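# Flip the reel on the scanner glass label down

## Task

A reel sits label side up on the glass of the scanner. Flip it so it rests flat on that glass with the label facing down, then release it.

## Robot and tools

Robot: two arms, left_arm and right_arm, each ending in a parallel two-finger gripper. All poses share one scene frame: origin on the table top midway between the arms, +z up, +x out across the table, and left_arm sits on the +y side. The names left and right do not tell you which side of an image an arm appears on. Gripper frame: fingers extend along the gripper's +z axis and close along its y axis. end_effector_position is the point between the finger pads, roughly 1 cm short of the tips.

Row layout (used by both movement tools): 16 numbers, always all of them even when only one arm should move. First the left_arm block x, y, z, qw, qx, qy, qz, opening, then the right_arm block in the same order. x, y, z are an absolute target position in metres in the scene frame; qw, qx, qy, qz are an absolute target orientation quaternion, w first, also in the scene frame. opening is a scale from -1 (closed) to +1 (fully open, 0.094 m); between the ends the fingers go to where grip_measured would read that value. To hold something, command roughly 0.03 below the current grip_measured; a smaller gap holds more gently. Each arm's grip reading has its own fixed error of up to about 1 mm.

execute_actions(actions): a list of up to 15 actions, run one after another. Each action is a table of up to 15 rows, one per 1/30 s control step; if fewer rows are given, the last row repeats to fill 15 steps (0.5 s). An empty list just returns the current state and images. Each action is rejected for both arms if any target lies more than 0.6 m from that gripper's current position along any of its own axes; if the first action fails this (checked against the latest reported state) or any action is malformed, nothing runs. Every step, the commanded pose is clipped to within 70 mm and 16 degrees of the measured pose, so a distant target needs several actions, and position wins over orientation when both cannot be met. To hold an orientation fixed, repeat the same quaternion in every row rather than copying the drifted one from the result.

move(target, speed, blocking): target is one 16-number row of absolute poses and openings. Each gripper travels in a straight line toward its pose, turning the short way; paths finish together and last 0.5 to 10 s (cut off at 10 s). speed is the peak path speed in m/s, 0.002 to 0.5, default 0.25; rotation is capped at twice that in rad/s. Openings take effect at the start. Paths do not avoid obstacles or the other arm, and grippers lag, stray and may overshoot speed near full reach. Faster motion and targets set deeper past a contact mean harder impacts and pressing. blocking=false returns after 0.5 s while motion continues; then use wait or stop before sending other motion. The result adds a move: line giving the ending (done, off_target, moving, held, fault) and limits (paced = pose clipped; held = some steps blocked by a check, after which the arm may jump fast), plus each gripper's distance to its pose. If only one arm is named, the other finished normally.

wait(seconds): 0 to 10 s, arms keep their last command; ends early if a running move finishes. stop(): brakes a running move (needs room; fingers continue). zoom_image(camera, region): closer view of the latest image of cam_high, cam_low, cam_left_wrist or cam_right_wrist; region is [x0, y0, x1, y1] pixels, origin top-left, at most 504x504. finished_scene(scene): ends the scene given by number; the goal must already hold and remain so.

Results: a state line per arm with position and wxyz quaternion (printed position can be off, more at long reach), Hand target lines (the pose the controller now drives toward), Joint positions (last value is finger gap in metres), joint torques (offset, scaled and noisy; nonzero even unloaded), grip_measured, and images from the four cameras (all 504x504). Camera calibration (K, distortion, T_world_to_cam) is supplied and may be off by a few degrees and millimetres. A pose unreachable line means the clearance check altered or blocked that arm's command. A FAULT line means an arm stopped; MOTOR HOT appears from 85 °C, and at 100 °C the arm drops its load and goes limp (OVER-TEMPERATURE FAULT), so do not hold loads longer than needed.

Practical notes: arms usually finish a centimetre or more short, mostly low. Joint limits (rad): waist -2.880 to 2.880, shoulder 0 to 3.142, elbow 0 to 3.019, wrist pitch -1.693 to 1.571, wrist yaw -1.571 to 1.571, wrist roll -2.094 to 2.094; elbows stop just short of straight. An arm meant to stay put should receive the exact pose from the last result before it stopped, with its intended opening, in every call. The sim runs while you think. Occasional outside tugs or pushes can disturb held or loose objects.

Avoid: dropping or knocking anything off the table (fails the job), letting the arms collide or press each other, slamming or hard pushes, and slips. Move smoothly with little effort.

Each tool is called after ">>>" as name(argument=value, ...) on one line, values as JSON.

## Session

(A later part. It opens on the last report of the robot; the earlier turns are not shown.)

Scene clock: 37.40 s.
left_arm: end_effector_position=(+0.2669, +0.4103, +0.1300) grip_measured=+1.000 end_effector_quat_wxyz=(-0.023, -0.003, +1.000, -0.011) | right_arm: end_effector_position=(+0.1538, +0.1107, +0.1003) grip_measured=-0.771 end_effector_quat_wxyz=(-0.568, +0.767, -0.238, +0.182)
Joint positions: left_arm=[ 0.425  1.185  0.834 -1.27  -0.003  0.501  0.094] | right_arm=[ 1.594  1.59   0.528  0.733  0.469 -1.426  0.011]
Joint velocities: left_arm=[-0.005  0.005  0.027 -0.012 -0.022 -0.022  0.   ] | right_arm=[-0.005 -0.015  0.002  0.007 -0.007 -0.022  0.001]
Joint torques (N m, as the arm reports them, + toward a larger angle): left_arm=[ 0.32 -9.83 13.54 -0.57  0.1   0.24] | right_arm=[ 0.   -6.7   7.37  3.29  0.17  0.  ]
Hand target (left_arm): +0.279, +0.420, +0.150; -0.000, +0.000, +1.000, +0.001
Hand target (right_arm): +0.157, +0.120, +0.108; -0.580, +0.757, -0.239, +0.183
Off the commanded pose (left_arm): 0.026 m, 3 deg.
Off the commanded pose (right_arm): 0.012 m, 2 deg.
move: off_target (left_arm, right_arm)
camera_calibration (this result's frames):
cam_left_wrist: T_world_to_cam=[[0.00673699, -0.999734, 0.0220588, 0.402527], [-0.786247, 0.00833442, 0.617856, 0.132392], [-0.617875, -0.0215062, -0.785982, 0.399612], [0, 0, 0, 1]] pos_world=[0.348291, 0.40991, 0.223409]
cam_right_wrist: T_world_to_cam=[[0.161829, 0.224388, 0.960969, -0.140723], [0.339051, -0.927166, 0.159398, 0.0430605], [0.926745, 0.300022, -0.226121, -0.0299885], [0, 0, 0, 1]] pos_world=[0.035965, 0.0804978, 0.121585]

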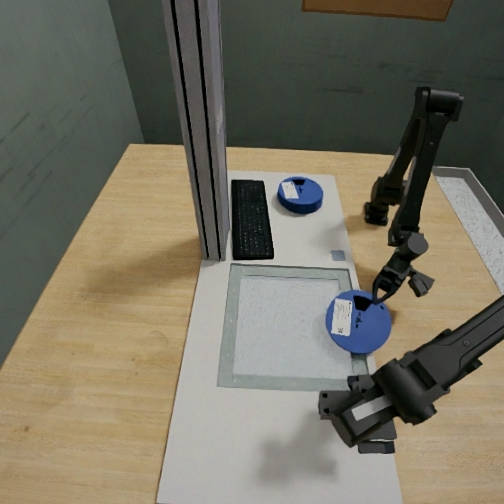

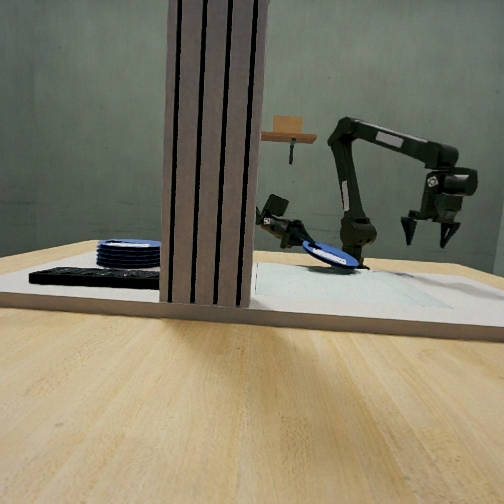

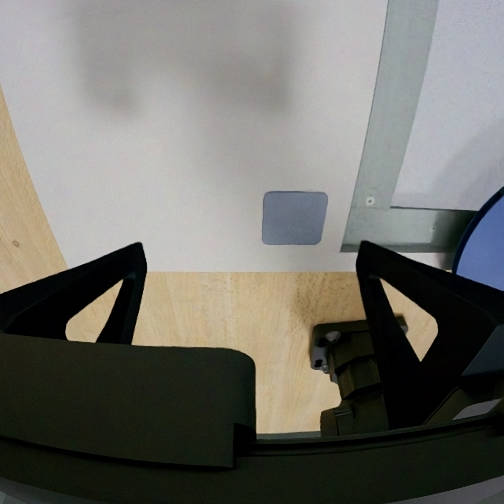

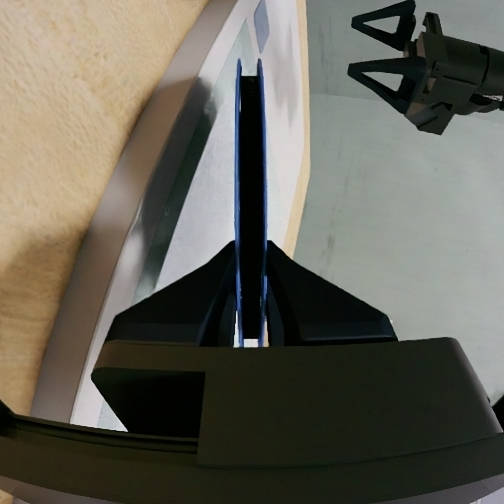

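>>> move(target=[0.28,0.42,0.15,0,0,1,0,1, 0.19,0.06,0.28,0.2064,-0.9311,0.2936,-0.0651,-0.81], speed=0.15)

>>> move(target=[0.28,0.42,0.15,0,0,1,0,1, 0.19,0.06,0.28,0.192,-0.4508,0.866,0.0999,-0.81], speed=0.35)

>>> move(target=[0.28,0.42,0.15,0,0,1,0,1, 0.19,0.06,0.28,0.0651,0.2936,0.9311,0.2064,-0.81], speed=0.35)

Scene clock: 41.27 s.
left_arm: end_effector_position=(+0.2669, +0.4103, +0.1300) grip_measured=+1.000 end_effector_quat_wxyz=(-0.023, -0.003, +1.000, -0.011) | right_arm: end_effector_position=(+0.1815, +0.0432, +0.2568) grip_measured=-0.772 end_effector_quat_wxyz=(-0.189, +0.935, -0.294, +0.058)
Joint positions: left_arm=[ 0.425  1.185  0.834 -1.27  -0.003  0.502  0.094] | right_arm=[ 1.378  1.274  1.199 -1.112  0.102 -1.317  0.011]
Joint velocities: left_arm=[-0.005  0.005 -0.002 -0.012  0.051 -0.037  0.   ] | right_arm=[ 0.005 -0.015  0.002  0.007 -0.022  0.037 -0.   ]
Joint torques (N m, as the arm reports them, + toward a larger angle): left_arm=[ 0.32 -9.93 13.56 -0.57  0.1   0.25] | right_arm=[-0.44 -6.52 14.66  0.59  0.01 -0.04]
Hand target (left_arm): +0.279, +0.420, +0.150; -0.000, +0.000, +1.000, +0.001
Hand target (right_arm): +0.189, +0.057, +0.281; -0.209, +0.931, -0.294, +0.059
Off the commanded pose (left_arm): 0.026 m, 3 deg.
Off the commanded pose (right_arm): 0.030 m, 2 deg.
move: off_target (left_arm, right_arm)
camera_calibration (this result's frames):
cam_left_wrist: T_world_to_cam=[[0.00635592, -0.999736, 0.0220761, 0.402627], [-0.786249, 0.00864463, 0.617849, 0.132266], [-0.617877, -0.0212843, -0.785987, 0.399522], [0, 0, 0, 1]] pos_world=[0.34829, 0.409881, 0.22341]
cam_right_wrist: T_world_to_cam=[[0.535326, 0.744957, 0.398077, -0.226171], [0.526959, -0.662888, 0.531877, -0.195037], [0.660106, -0.0749571, -0.747423, 0.198408], [0, 0, 0, 1]] pos_world=[0.0928807, 0.0540718, 0.342064]

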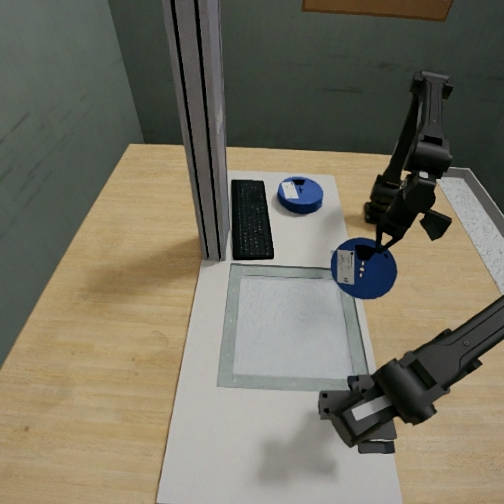

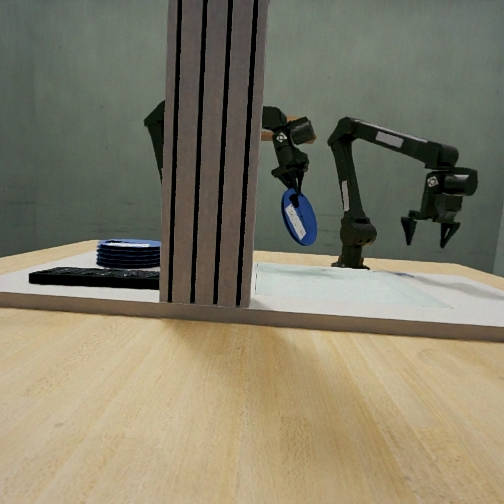

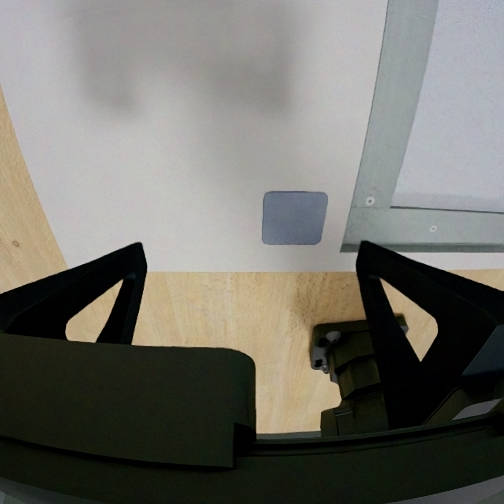

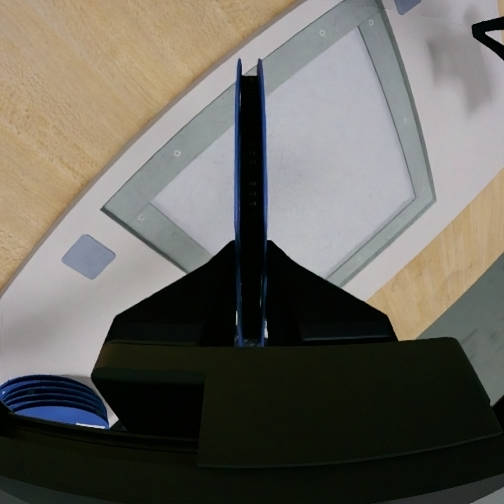

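Scene clock: 44.17 s.
left_arm: end_effector_position=(+0.2669, +0.4103, +0.1300) grip_measured=+1.000 end_effector_quat_wxyz=(-0.023, -0.003, +1.000, -0.011) | right_arm: end_effector_position=(+0.1863, +0.0445, +0.2371) grip_measured=-0.772 end_effector_quat_wxyz=(+0.162, -0.461, +0.870, +0.071)
Joint positions: left_arm=[ 0.425  1.185  0.834 -1.27  -0.003  0.502  0.094] | right_arm=[ 1.373  1.314  1.193 -1.112  0.112  0.236  0.011]
Joint velocities: left_arm=[-0.015  0.005  0.002 -0.012  0.022 -0.037  0.   ] | right_arm=[ 0.005  0.005 -0.002  0.027 -0.051  0.007 -0.002]
Joint torques (N m, as the arm reports them, + toward a larger angle): left_arm=[ 0.39 -9.97 13.58 -0.56  0.1   0.25] | right_arm=[ 0.43 -9.86 15.04  0.66  0.27  0.06]
Hand target (left_arm): +0.279, +0.420, +0.150; -0.000, +0.000, +1.000, +0.000
Hand target (right_arm): +0.189, +0.058, +0.280; +0.192, -0.451, +0.866, +0.100
Off the commanded pose (left_arm): 0.026 m, 3 deg.
Off the commanded pose (right_arm): 0.046 m, 5 deg.
move: off_target (left_arm, right_arm)
camera_calibration (this result's frames):
cam_left_wrist: T_world_to_cam=[[0.00635592, -0.999736, 0.0220761, 0.402627], [-0.786249, 0.00864463, 0.617849, 0.132266], [-0.617877, -0.0212843, -0.785987, 0.399522], [0, 0, 0, 1]] pos_world=[0.34829, 0.409881, 0.22341]
cam_right_wrist: T_world_to_cam=[[0.815314, -0.578137, 0.0319364, -0.128326], [-0.564129, -0.780711, 0.26879, 0.0846557], [-0.130464, -0.237164, -0.962669, 0.386128], [0, 0, 0, 1]] pos_world=[0.202759, 0.0834773, 0.353057]

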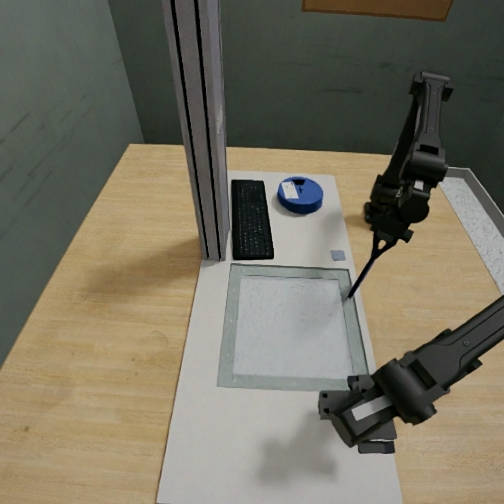

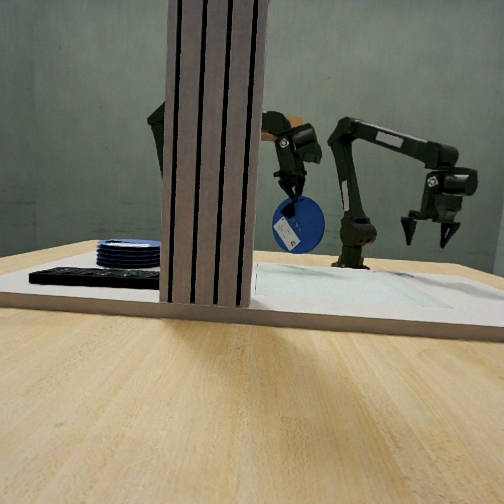

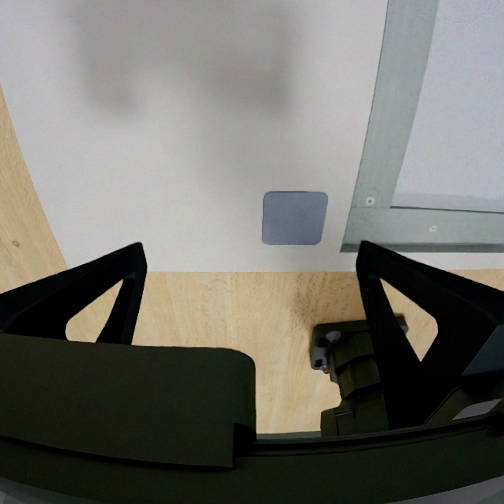

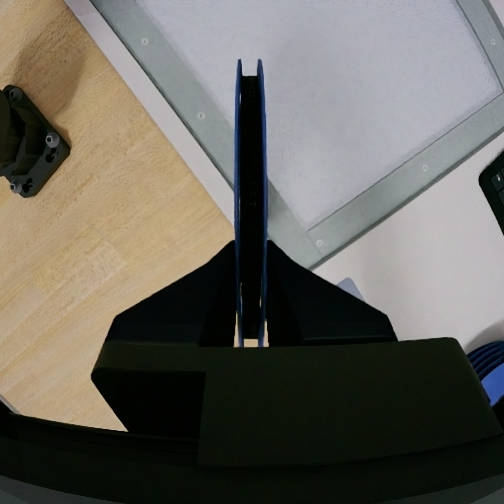

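Scene clock: 47.10 s.
left_arm: end_effector_position=(+0.2669, +0.4103, +0.1300) grip_measured=+1.000 end_effector_quat_wxyz=(-0.023, -0.003, +1.000, -0.011) | right_arm: end_effector_position=(+0.1866, +0.0448, +0.2378) grip_measured=-0.773 end_effector_quat_wxyz=(+0.064, +0.289, +0.941, +0.165)
Joint positions: left_arm=[ 0.425  1.185  0.834 -1.27  -0.003  0.502  0.094] | right_arm=[ 1.373  1.314  1.195 -1.112  0.112  1.807  0.011]
Joint velocities: left_arm=[ 0.015  0.005  0.002  0.002 -0.051 -0.007  0.   ] | right_arm=[-0.015 -0.015 -0.007 -0.002  0.007 -0.037 -0.   ]
Joint torques (N m, as the arm reports them, + toward a larger angle): left_arm=[ 0.41 -9.97 13.56 -0.59  0.09  0.25] | right_arm=[ 0.52 -9.86 14.8   0.56  0.38  0.12]
Hand target (left_arm): +0.279, +0.420, +0.150; -0.000, +0.000, +1.000, +0.000
Hand target (right_arm): +0.189, +0.058, +0.280; +0.065, +0.293, +0.931, +0.207
Off the commanded pose (left_arm): 0.026 m, 3 deg.
Off the commanded pose (right_arm): 0.045 m, 5 deg.
move: off_target (left_arm, right_arm)
camera_calibration (this result's frames):
cam_left_wrist: T_world_to_cam=[[0.00635592, -0.999736, 0.0220761, 0.402627], [-0.786249, 0.00864463, 0.617849, 0.132266], [-0.617877, -0.0212843, -0.785987, 0.399522], [0, 0, 0, 1]] pos_world=[0.34829, 0.409881, 0.22341]
cam_right_wrist: T_world_to_cam=[[-0.53531, -0.774572, -0.336871, 0.220121], [-0.785567, 0.310003, 0.535521, 0.0138552], [-0.310368, 0.551304, -0.774426, 0.340375], [0, 0, 0, 1]] pos_world=[0.234359, -0.0214459, 0.330328]

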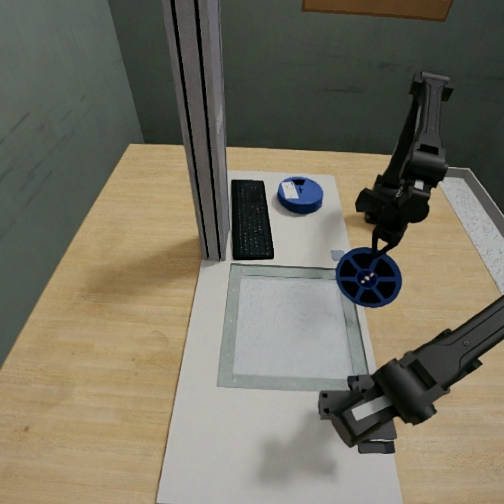

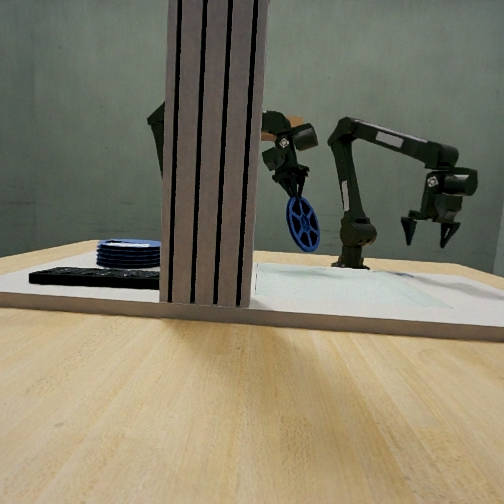

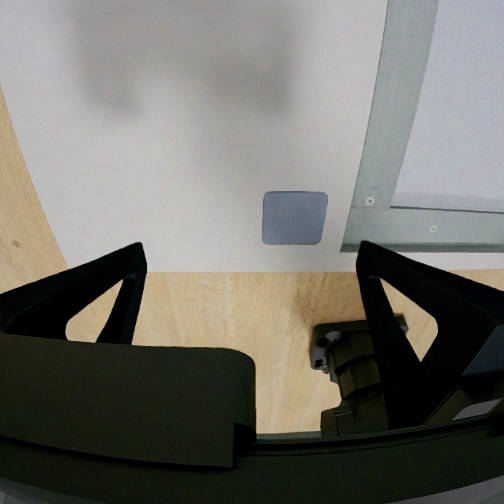

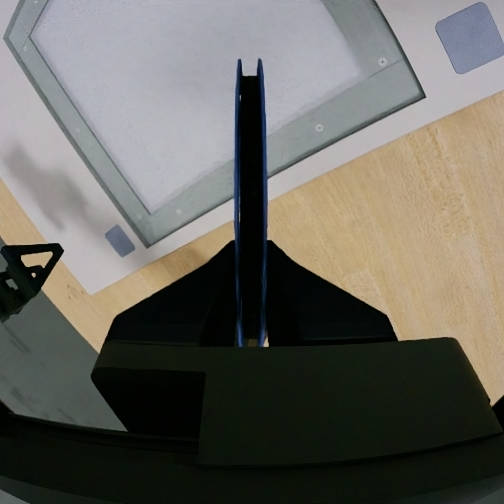

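>>> move(target=[0.28,0.42,0.15,0,0,1,0,1, 0.31,0.09,0.14,0.1682,0.2493,0.7906,0.5333,-0.81], speed=0.15)

>>> zoom_image(camera="cam_low", region=[240, 180, 390, 310])

Scene clock: 50.83 s.
left_arm: end_effector_position=(+0.2669, +0.4103, +0.1300) grip_measured=+1.000 end_effector_quat_wxyz=(-0.023, -0.003, +1.000, -0.011) | right_arm: end_effector_position=(+0.3037, +0.0868, +0.1290) grip_measured=-0.774 end_effector_quat_wxyz=(+0.166, +0.251, +0.801, +0.517)
Joint positions: left_arm=[ 0.425  1.185  0.834 -1.27  -0.003  0.502  0.094] | right_arm=[1.182 1.5   0.666 0.41  0.075 1.597 0.011]
Joint velocities: left_arm=[ 0.005 -0.005 -0.017  0.007  0.037  0.007  0.   ] | right_arm=[ 0.005  0.005  0.002  0.037 -0.095 -0.022 -0.001]
Joint torques (N m, as the arm reports them, + toward a larger angle): left_arm=[ 0.34 -9.89 13.57 -0.62  0.1   0.25] | right_arm=[-0.64 -8.33  8.31  3.6   0.02 -0.13]
Hand target (left_arm): +0.279, +0.420, +0.150; -0.000, +0.000, +1.000, +0.000
Hand target (right_arm): +0.311, +0.092, +0.139; +0.174, +0.247, +0.791, +0.532
Off the commanded pose (left_arm): 0.026 m, 3 deg.
Off the commanded pose (right_arm): 0.013 m, 2 deg.
move: off_target (left_arm, right_arm)
camera_calibration (this result's frames):
cam_left_wrist: T_world_to_cam=[[0.00635592, -0.999736, 0.0220761, 0.402627], [-0.786249, 0.00864463, 0.617849, 0.132266], [-0.617877, -0.0212843, -0.785987, 0.399522], [0, 0, 0, 1]] pos_world=[0.34829, 0.409881, 0.22341]
cam_right_wrist: T_world_to_cam=[[-0.246949, -0.341639, -0.906807, 0.227057], [-0.967432, 0.033229, 0.25094, 0.267116], [-0.0555985, 0.939244, -0.338719, 0.102082], [0, 0, 0, 1]] pos_world=[0.320164, -0.0271848, 0.173444]

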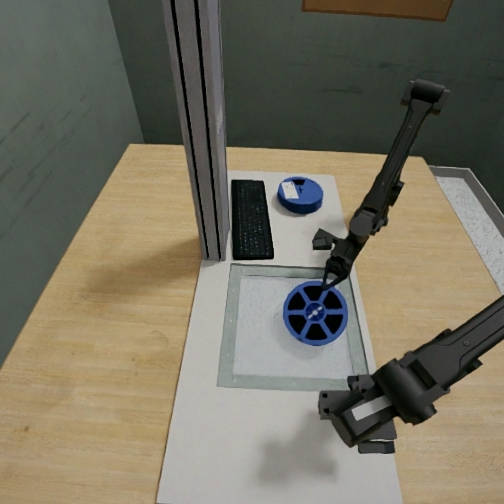

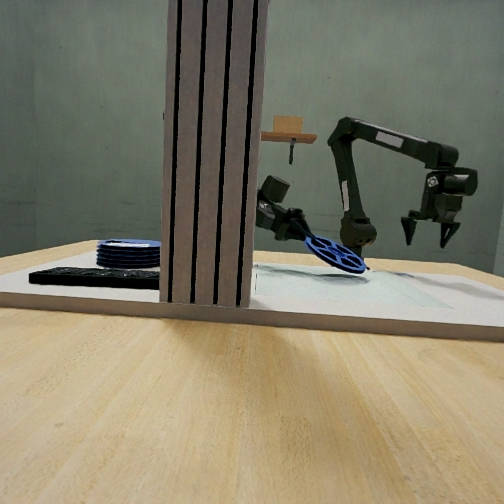

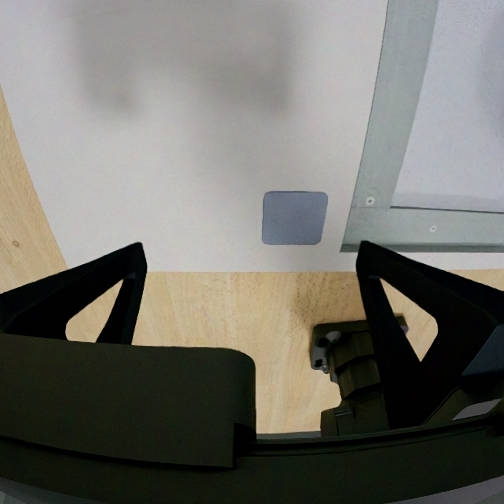

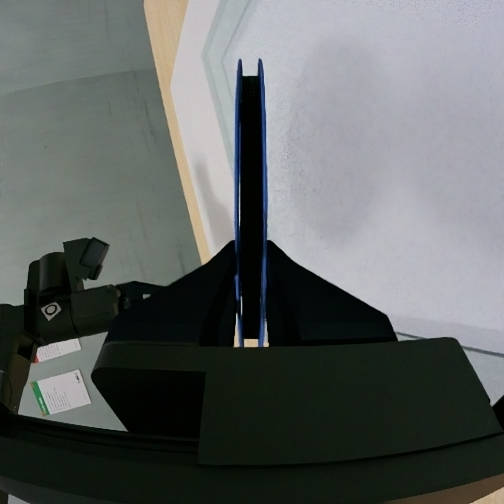

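Region (240, 180, 390, 310) of cam_low's 504x504 image, scaled by 3.360, with more detail than that image has; it fills the top 437 rows of this view, and the rest is white.

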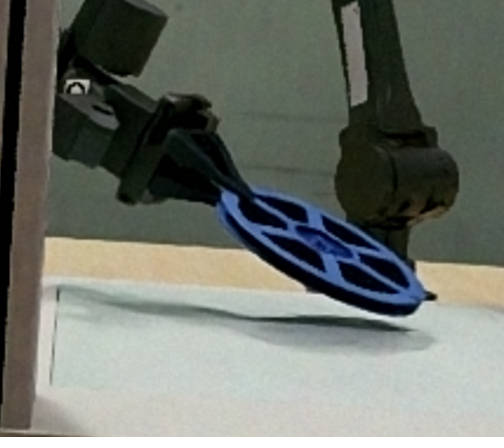

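>>> move(target=[0.28,0.42,0.15,0,0,1,0,1, 0.31,0.09,0.116,0.1682,0.2493,0.7906,0.5333,-0.81], speed=0.03)

>>> zoom_image(camera="cam_low", region=[240, 180, 390, 310])

Scene clock: 52.27 s.
left_arm: end_effector_position=(+0.2669, +0.4103, +0.1300) grip_measured=+1.000 end_effector_quat_wxyz=(-0.023, -0.003, +1.000, -0.011) | right_arm: end_effector_position=(+0.3026, +0.0866, +0.1100) grip_measured=-0.774 end_effector_quat_wxyz=(+0.164, +0.248, +0.800, +0.520)
Joint positions: left_arm=[ 0.425  1.185  0.834 -1.27  -0.003  0.502  0.094] | right_arm=[1.181 1.551 0.645 0.489 0.067 1.596 0.011]
Joint velocities: left_arm=[-0.015  0.005 -0.012 -0.007  0.007  0.081  0.   ] | right_arm=[-0.024 -0.005  0.022  0.022 -0.022  0.051  0.001]
Joint torques (N m, as the arm reports them, + toward a larger angle): left_arm=[ 0.35 -9.92 13.56 -0.58  0.1   0.26] | right_arm=[-0.68 -8.82  7.66  3.54  0.03 -0.08]
Hand target (left_arm): +0.279, +0.420, +0.150; -0.000, +0.000, +1.000, +0.000
Hand target (right_arm): +0.310, +0.090, +0.116; +0.168, +0.249, +0.791, +0.533
Off the commanded pose (left_arm): 0.026 m, 3 deg.
Off the commanded pose (right_arm): 0.010 m, 2 deg.
move: off_target (left_arm)
camera_calibration (this result's frames):
cam_left_wrist: T_world_to_cam=[[0.00635592, -0.999736, 0.0220761, 0.402627], [-0.786249, 0.00864463, 0.617849, 0.132266], [-0.617877, -0.0212843, -0.785987, 0.399522], [0, 0, 0, 1]] pos_world=[0.34829, 0.409881, 0.22341]
cam_right_wrist: T_world_to_cam=[[-0.243987, -0.337336, -0.909217, 0.208449], [-0.967785, 0.0246116, 0.250572, 0.271706], [-0.0621497, 0.941063, -0.332473, 0.0968678], [0, 0, 0, 1]] pos_world=[0.319832, -0.0275285, 0.153649]

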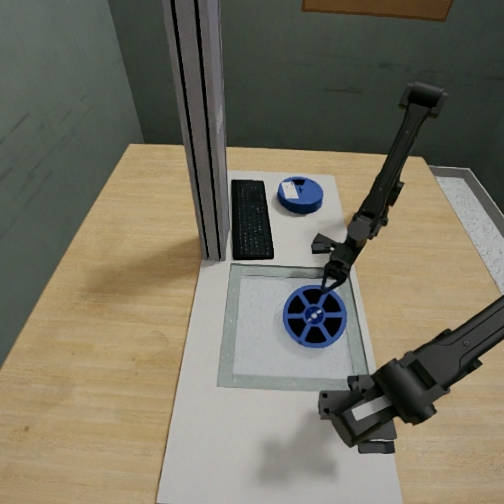

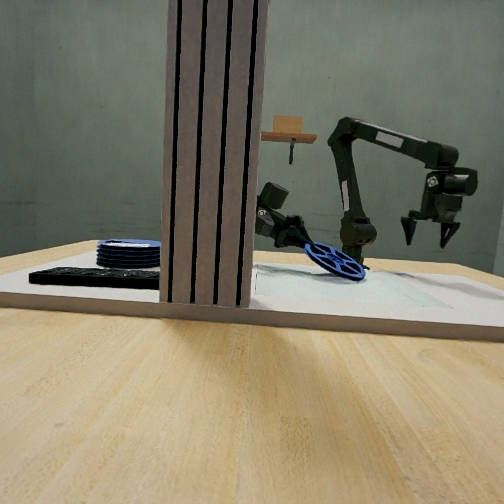

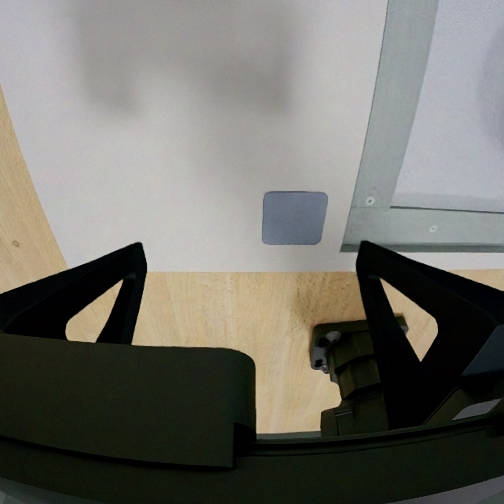

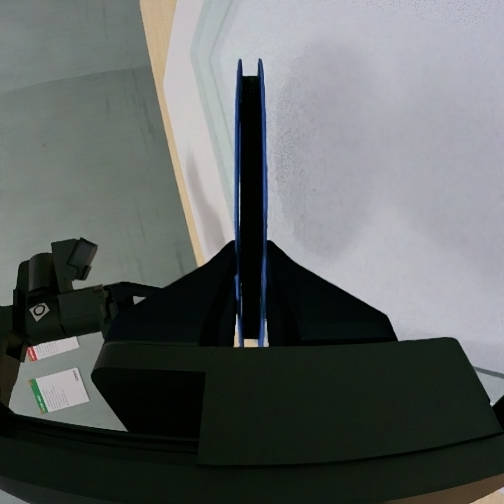

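Region (240, 180, 390, 310) of cam_low's 504x504 image, scaled by 3.360, with more detail than that image has; it fills the top 437 rows of this view, and the rest is white.

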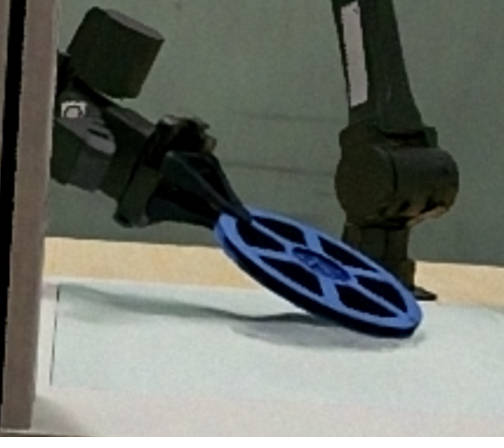

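>>> move(target=[0.28,0.42,0.15,0,0,1,0,1, 0.31,0.09,0.108,0.1682,0.2493,0.7906,0.5333,-0.6], speed=0.03)

>>> move(target=[0.28,0.42,0.15,0,0,1,0,1, 0.308,0.088,0.068,0.1504,0.2604,0.8259,0.4769,-0.25], speed=0.04)

>>> zoom_image(camera="cam_low", region=[240, 180, 390, 310])

Scene clock: 53.87 s.
left_arm: end_effector_position=(+0.2669, +0.4103, +0.1300) grip_measured=+1.000 end_effector_quat_wxyz=(-0.023, -0.003, +1.000, -0.011) | right_arm: end_effector_position=(+0.3034, +0.0881, +0.1078) grip_measured=-0.602 end_effector_quat_wxyz=(+0.165, +0.247, +0.796, +0.526)
Joint positions: left_arm=[ 0.425  1.185  0.834 -1.27  -0.003  0.502  0.094] | right_arm=[1.181 1.567 0.642 0.523 0.067 1.596 0.019]
Joint velocities: left_arm=[ 0.005 -0.005 -0.002 -0.002  0.007 -0.022  0.   ] | right_arm=[-0.005  0.005  0.027 -0.007 -0.051 -0.022 -0.001]
Joint torques (N m, as the arm reports them, + toward a larger angle): left_arm=[ 0.37 -9.82 13.56 -0.6   0.1   0.25] | right_arm=[-0.44 -7.61  7.5   3.22  0.03 -0.09]
Hand target (left_arm): +0.279, +0.420, +0.150; -0.000, +0.000, +1.000, +0.000
Hand target (right_arm): +0.310, +0.090, +0.108; +0.168, +0.249, +0.791, +0.533
Off the commanded pose (left_arm): 0.026 m, 3 deg.
Off the commanded pose (right_arm): 0.007 m, 1 deg.
move: off_target (left_arm)
camera_calibration (this result's frames):
cam_left_wrist: T_world_to_cam=[[0.00635592, -0.999736, 0.0220761, 0.402627], [-0.786249, 0.00864463, 0.617849, 0.132266], [-0.617877, -0.0212843, -0.785987, 0.399522], [0, 0, 0, 1]] pos_world=[0.34829, 0.409881, 0.22341]
cam_right_wrist: T_world_to_cam=[[-0.237094, -0.325644, -0.915283, 0.204665], [-0.969652, 0.0214452, 0.243548, 0.274632], [-0.0596815, 0.945249, -0.320846, 0.0924859], [0, 0, 0, 1]] pos_world=[0.320342, -0.0266637, 0.150114]

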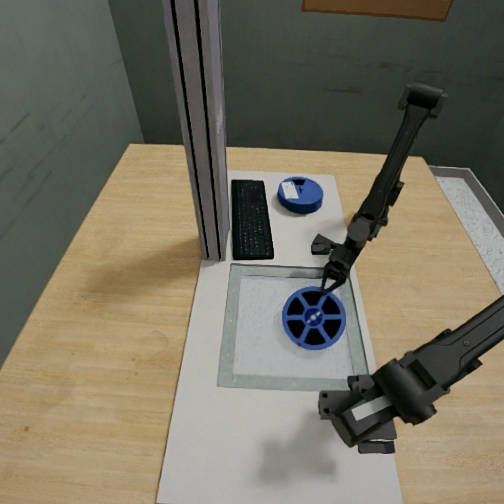

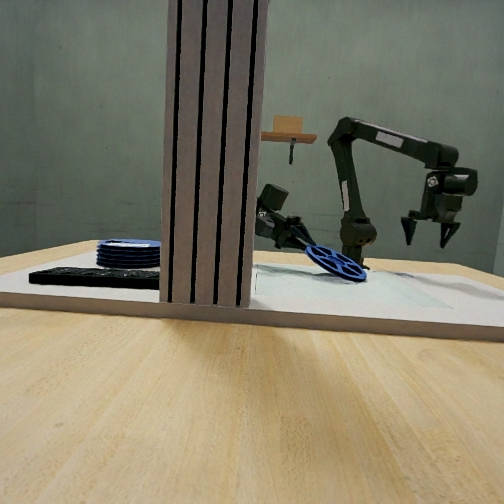

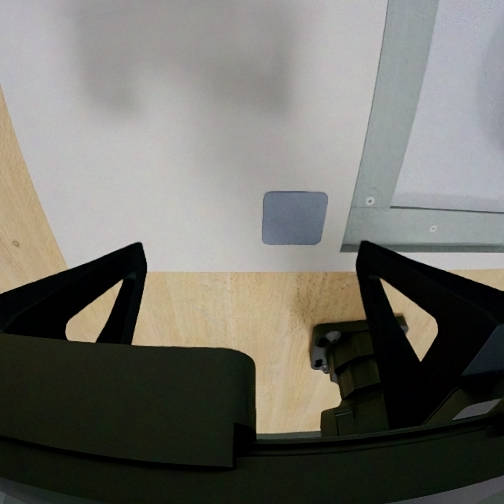

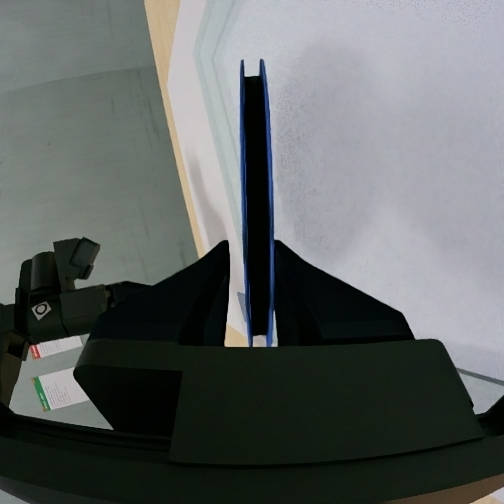

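Scene clock: 55.70 s.
left_arm: end_effector_position=(+0.2669, +0.4103, +0.1300) grip_measured=+1.000 end_effector_quat_wxyz=(-0.023, -0.003, +1.000, -0.011) | right_arm: end_effector_position=(+0.2975, +0.0789, +0.0643) grip_measured=-0.252 end_effector_quat_wxyz=(+0.150, +0.254, +0.830, +0.474)
Joint positions: left_arm=[ 0.425  1.185  0.834 -1.27  -0.003  0.502  0.094] | right_arm=[1.179 1.619 0.641 0.446 0.059 1.596 0.035]
Joint velocities: left_arm=[-0.005 -0.005 -0.007  0.002 -0.022 -0.051  0.   ] | right_arm=[ 0.015 -0.015  0.017  0.002  0.066  0.037 -0.001]
Joint torques (N m, as the arm reports them, + toward a larger angle): left_arm=[ 0.36 -9.89 13.56 -0.62  0.1   0.26] | right_arm=[-0.55 -7.89  9.1   1.44  0.05  0.  ]
Hand target (left_arm): +0.279, +0.420, +0.150; -0.000, +0.000, +1.000, +0.000
Hand target (right_arm): +0.308, +0.088, +0.068; +0.150, +0.260, +0.826, +0.477
Off the commanded pose (left_arm): 0.026 m, 3 deg.
Off the commanded pose (right_arm): 0.014 m, 1 deg.
move: off_target (left_arm, right_arm)
camera_calibration (this result's frames):
cam_left_wrist: T_world_to_cam=[[0.00635592, -0.999736, 0.0220761, 0.402627], [-0.786249, 0.00864463, 0.617849, 0.132266], [-0.617877, -0.0212843, -0.785987, 0.399522], [0, 0, 0, 1]] pos_world=[0.34829, 0.409881, 0.22341]
cam_right_wrist: T_world_to_cam=[[-0.295548, -0.423391, -0.856383, 0.181855], [-0.951138, 0.0465507, 0.305235, 0.268233], [-0.0893688, 0.90475, -0.416462, 0.105028], [0, 0, 0, 1]] pos_world=[0.31826, -0.0305148, 0.117603]

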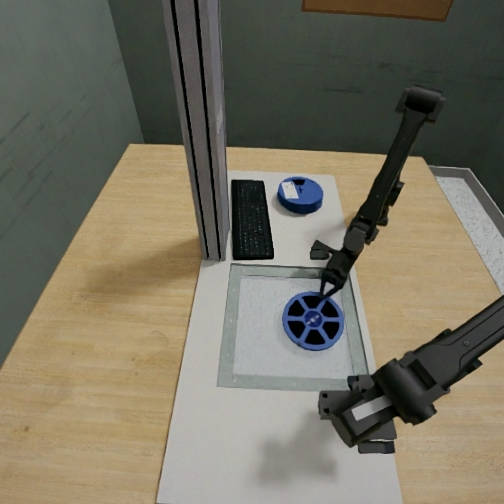

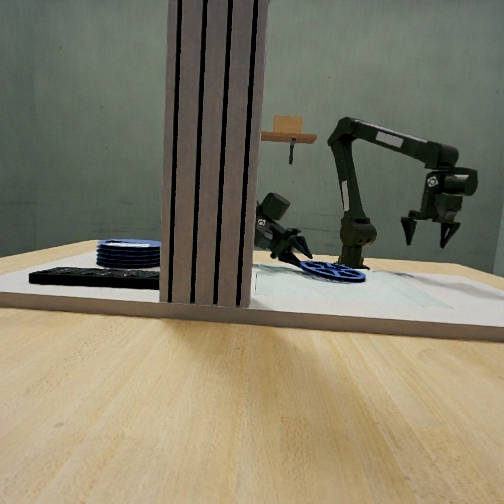

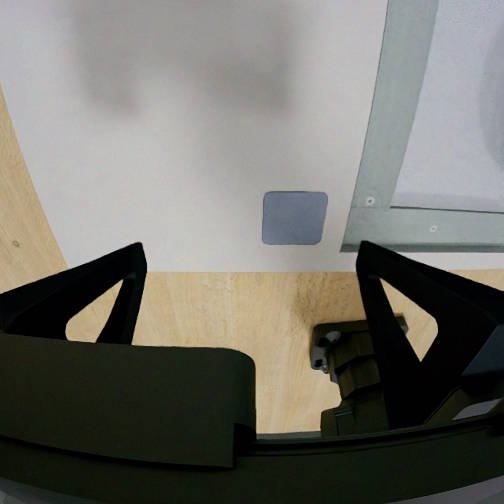

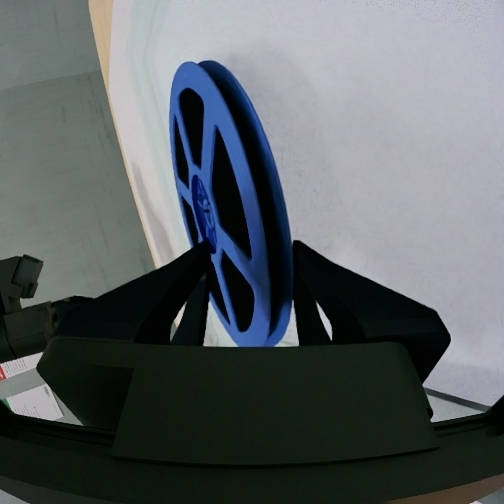

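Region (240, 180, 390, 310) of cam_low's 504x504 image, scaled by 3.360, with more detail than that image has; it fills the top 437 rows of this view, and the rest is white.

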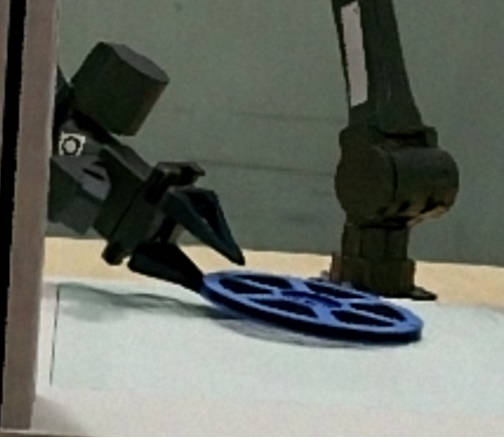

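>>> move(target=[0.28,0.42,0.15,0,0,1,0,1, 0.308,0.088,0.057,0.1318,0.2703,0.8572,0.4181,-0.25], speed=0.04)

>>> move(target=[0.28,0.42,0.15,0,0,1,0,1, 0.275,0.042,0.055,0.1318,0.2703,0.8572,0.4181,-0.25], speed=0.04)

>>> zoom_image(camera="cam_low", region=[240, 180, 390, 310])

Scene clock: 58.07 s.
left_arm: end_effector_position=(+0.2669, +0.4103, +0.1300) grip_measured=+1.000 end_effector_quat_wxyz=(-0.023, -0.003, +1.000, -0.011) | right_arm: end_effector_position=(+0.2993, +0.0830, +0.0543) grip_measured=-0.252 end_effector_quat_wxyz=(+0.133, +0.262, +0.859, +0.420)
Joint positions: left_arm=[ 0.425  1.185  0.834 -1.27  -0.003  0.502  0.094] | right_arm=[1.178 1.619 0.713 0.247 0.052 1.602 0.035]
Joint velocities: left_arm=[-0.015 -0.015  0.002  0.012  0.051 -0.007  0.   ] | right_arm=[-0.024  0.005 -0.017 -0.002  0.081  0.022 -0.   ]
Joint torques (N m, as the arm reports them, + toward a larger angle): left_arm=[ 0.37 -9.85 13.55 -0.58  0.1   0.25] | right_arm=[-0.62 -8.81  8.99  0.68  0.05  0.  ]
Hand target (left_arm): +0.279, +0.420, +0.150; -0.000, +0.000, +1.000, +0.000
Hand target (right_arm): +0.308, +0.088, +0.057; +0.131, +0.270, +0.857, +0.419
Off the commanded pose (left_arm): 0.026 m, 3 deg.
Off the commanded pose (right_arm): 0.010 m, 1 deg.
move: off_target (left_arm)
camera_calibration (this result's frames):
cam_left_wrist: T_world_to_cam=[[0.00635592, -0.999736, 0.0220761, 0.402627], [-0.786249, 0.00864463, 0.617849, 0.132266], [-0.617877, -0.0212843, -0.785987, 0.399522], [0, 0, 0, 1]] pos_world=[0.34829, 0.409881, 0.22341]
cam_right_wrist: T_world_to_cam=[[-0.354172, -0.510764, -0.783379, 0.196335], [-0.926925, 0.0806718, 0.366472, 0.259382], [-0.123984, 0.855928, -0.502012, 0.116363], [0, 0, 0, 1]] pos_world=[0.324391, -0.0202424, 0.117164]

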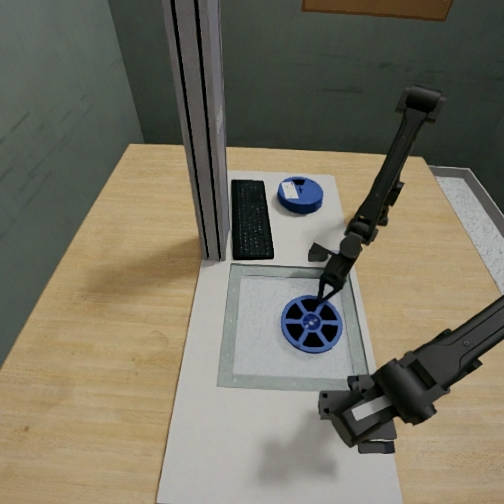

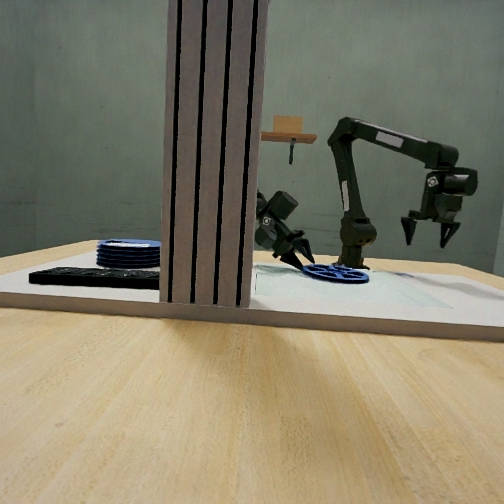

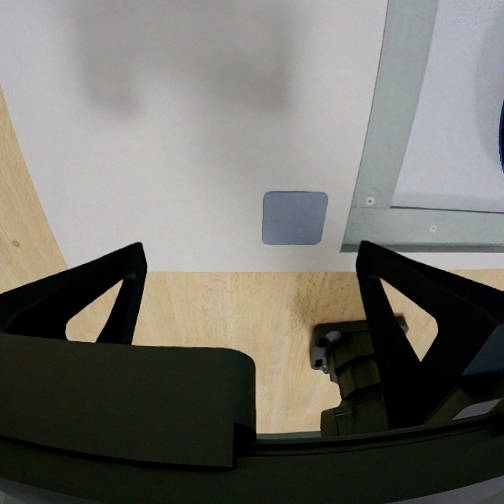

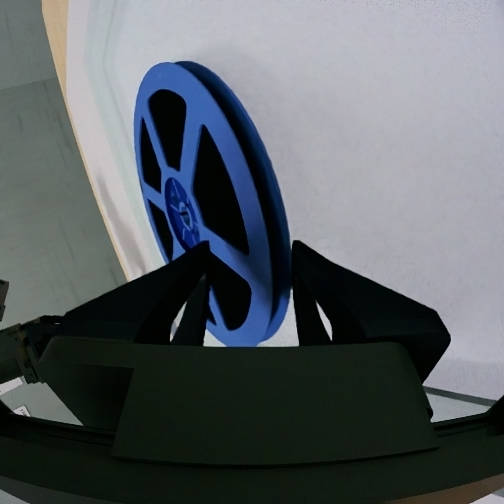

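Scene clock: 59.57 s.
left_arm: end_effector_position=(+0.2669, +0.4103, +0.1300) grip_measured=+1.000 end_effector_quat_wxyz=(-0.023, -0.003, +1.000, -0.011) | right_arm: end_effector_position=(+0.2777, +0.0443, +0.0537) grip_measured=-0.252 end_effector_quat_wxyz=(+0.133, +0.267, +0.860, +0.414)
Joint positions: left_arm=[ 0.425  1.185  0.834 -1.27  -0.003  0.502  0.094] | right_arm=[1.178 1.523 0.597 0.254 0.059 1.609 0.035]
Joint velocities: left_arm=[-0.005 -0.005 -0.027 -0.012  0.051  0.007  0.   ] | right_arm=[-0.005 -0.005  0.002  0.007 -0.007 -0.037 -0.001]
Joint torques (N m, as the arm reports them, + toward a larger angle): left_arm=[ 0.4  -9.95 13.55 -0.59  0.1   0.25] | right_arm=[ 0.36 -8.95  5.72  2.25  0.24 -0.01]
Hand target (left_arm): +0.279, +0.420, +0.150; -0.000, +0.000, +1.000, +0.000
Hand target (right_arm): +0.275, +0.042, +0.055; +0.132, +0.270, +0.857, +0.418
Off the commanded pose (left_arm): 0.026 m, 3 deg.
Off the commanded pose (right_arm): 0.004 m, 1 deg.
move: off_target (left_arm)
camera_calibration (this result's frames):
cam_left_wrist: T_world_to_cam=[[0.00635592, -0.999736, 0.0220761, 0.402627], [-0.786249, 0.00864463, 0.617849, 0.132266], [-0.617877, -0.0212843, -0.785987, 0.399522], [0, 0, 0, 1]] pos_world=[0.34829, 0.409881, 0.22341]
cam_right_wrist: T_world_to_cam=[[-0.365053, -0.514806, -0.775701, 0.171228], [-0.923308, 0.0934008, 0.372531, 0.240801], [-0.11933, 0.852204, -0.50942, 0.145814], [0, 0, 0, 1]] pos_world=[0.302241, -0.0586051, 0.117396]

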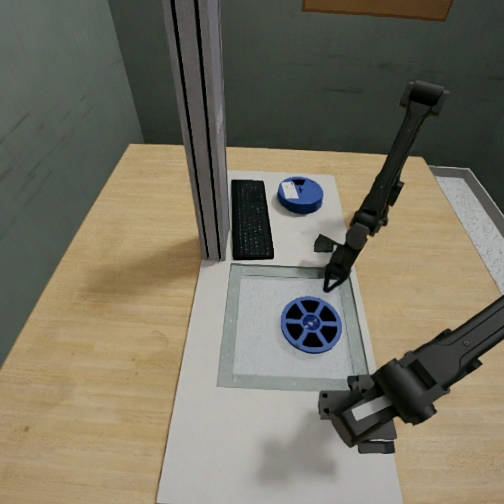

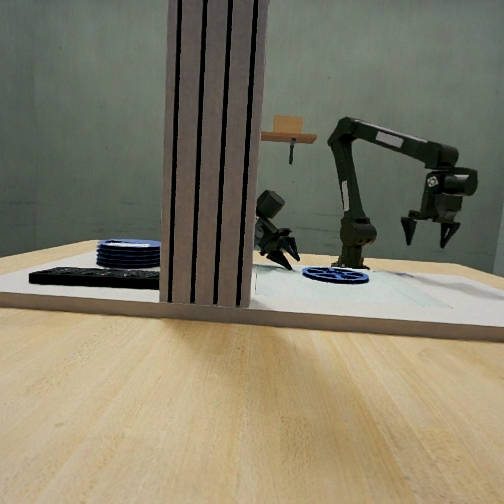

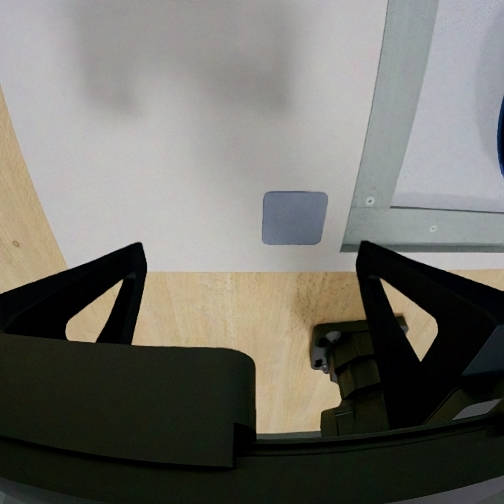

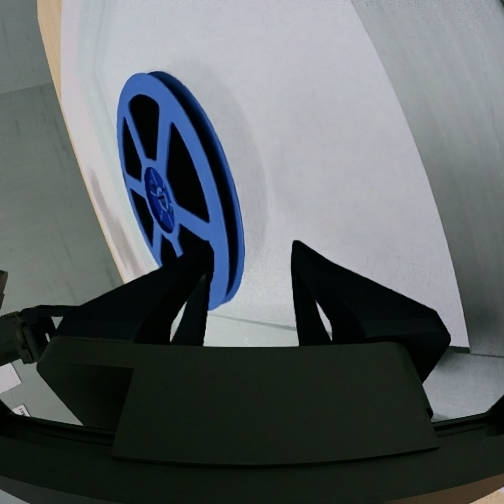

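Region (240, 180, 390, 310) of cam_low's 504x504 image, scaled by 3.360, with more detail than that image has; it fills the top 437 rows of this view, and the rest is white.

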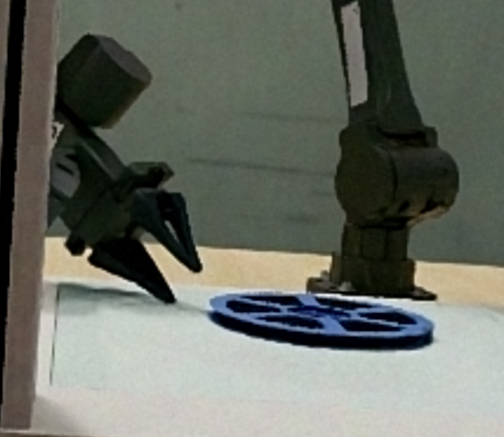

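>>> finished_scene(scene=1)

The scene is finished: the task was done.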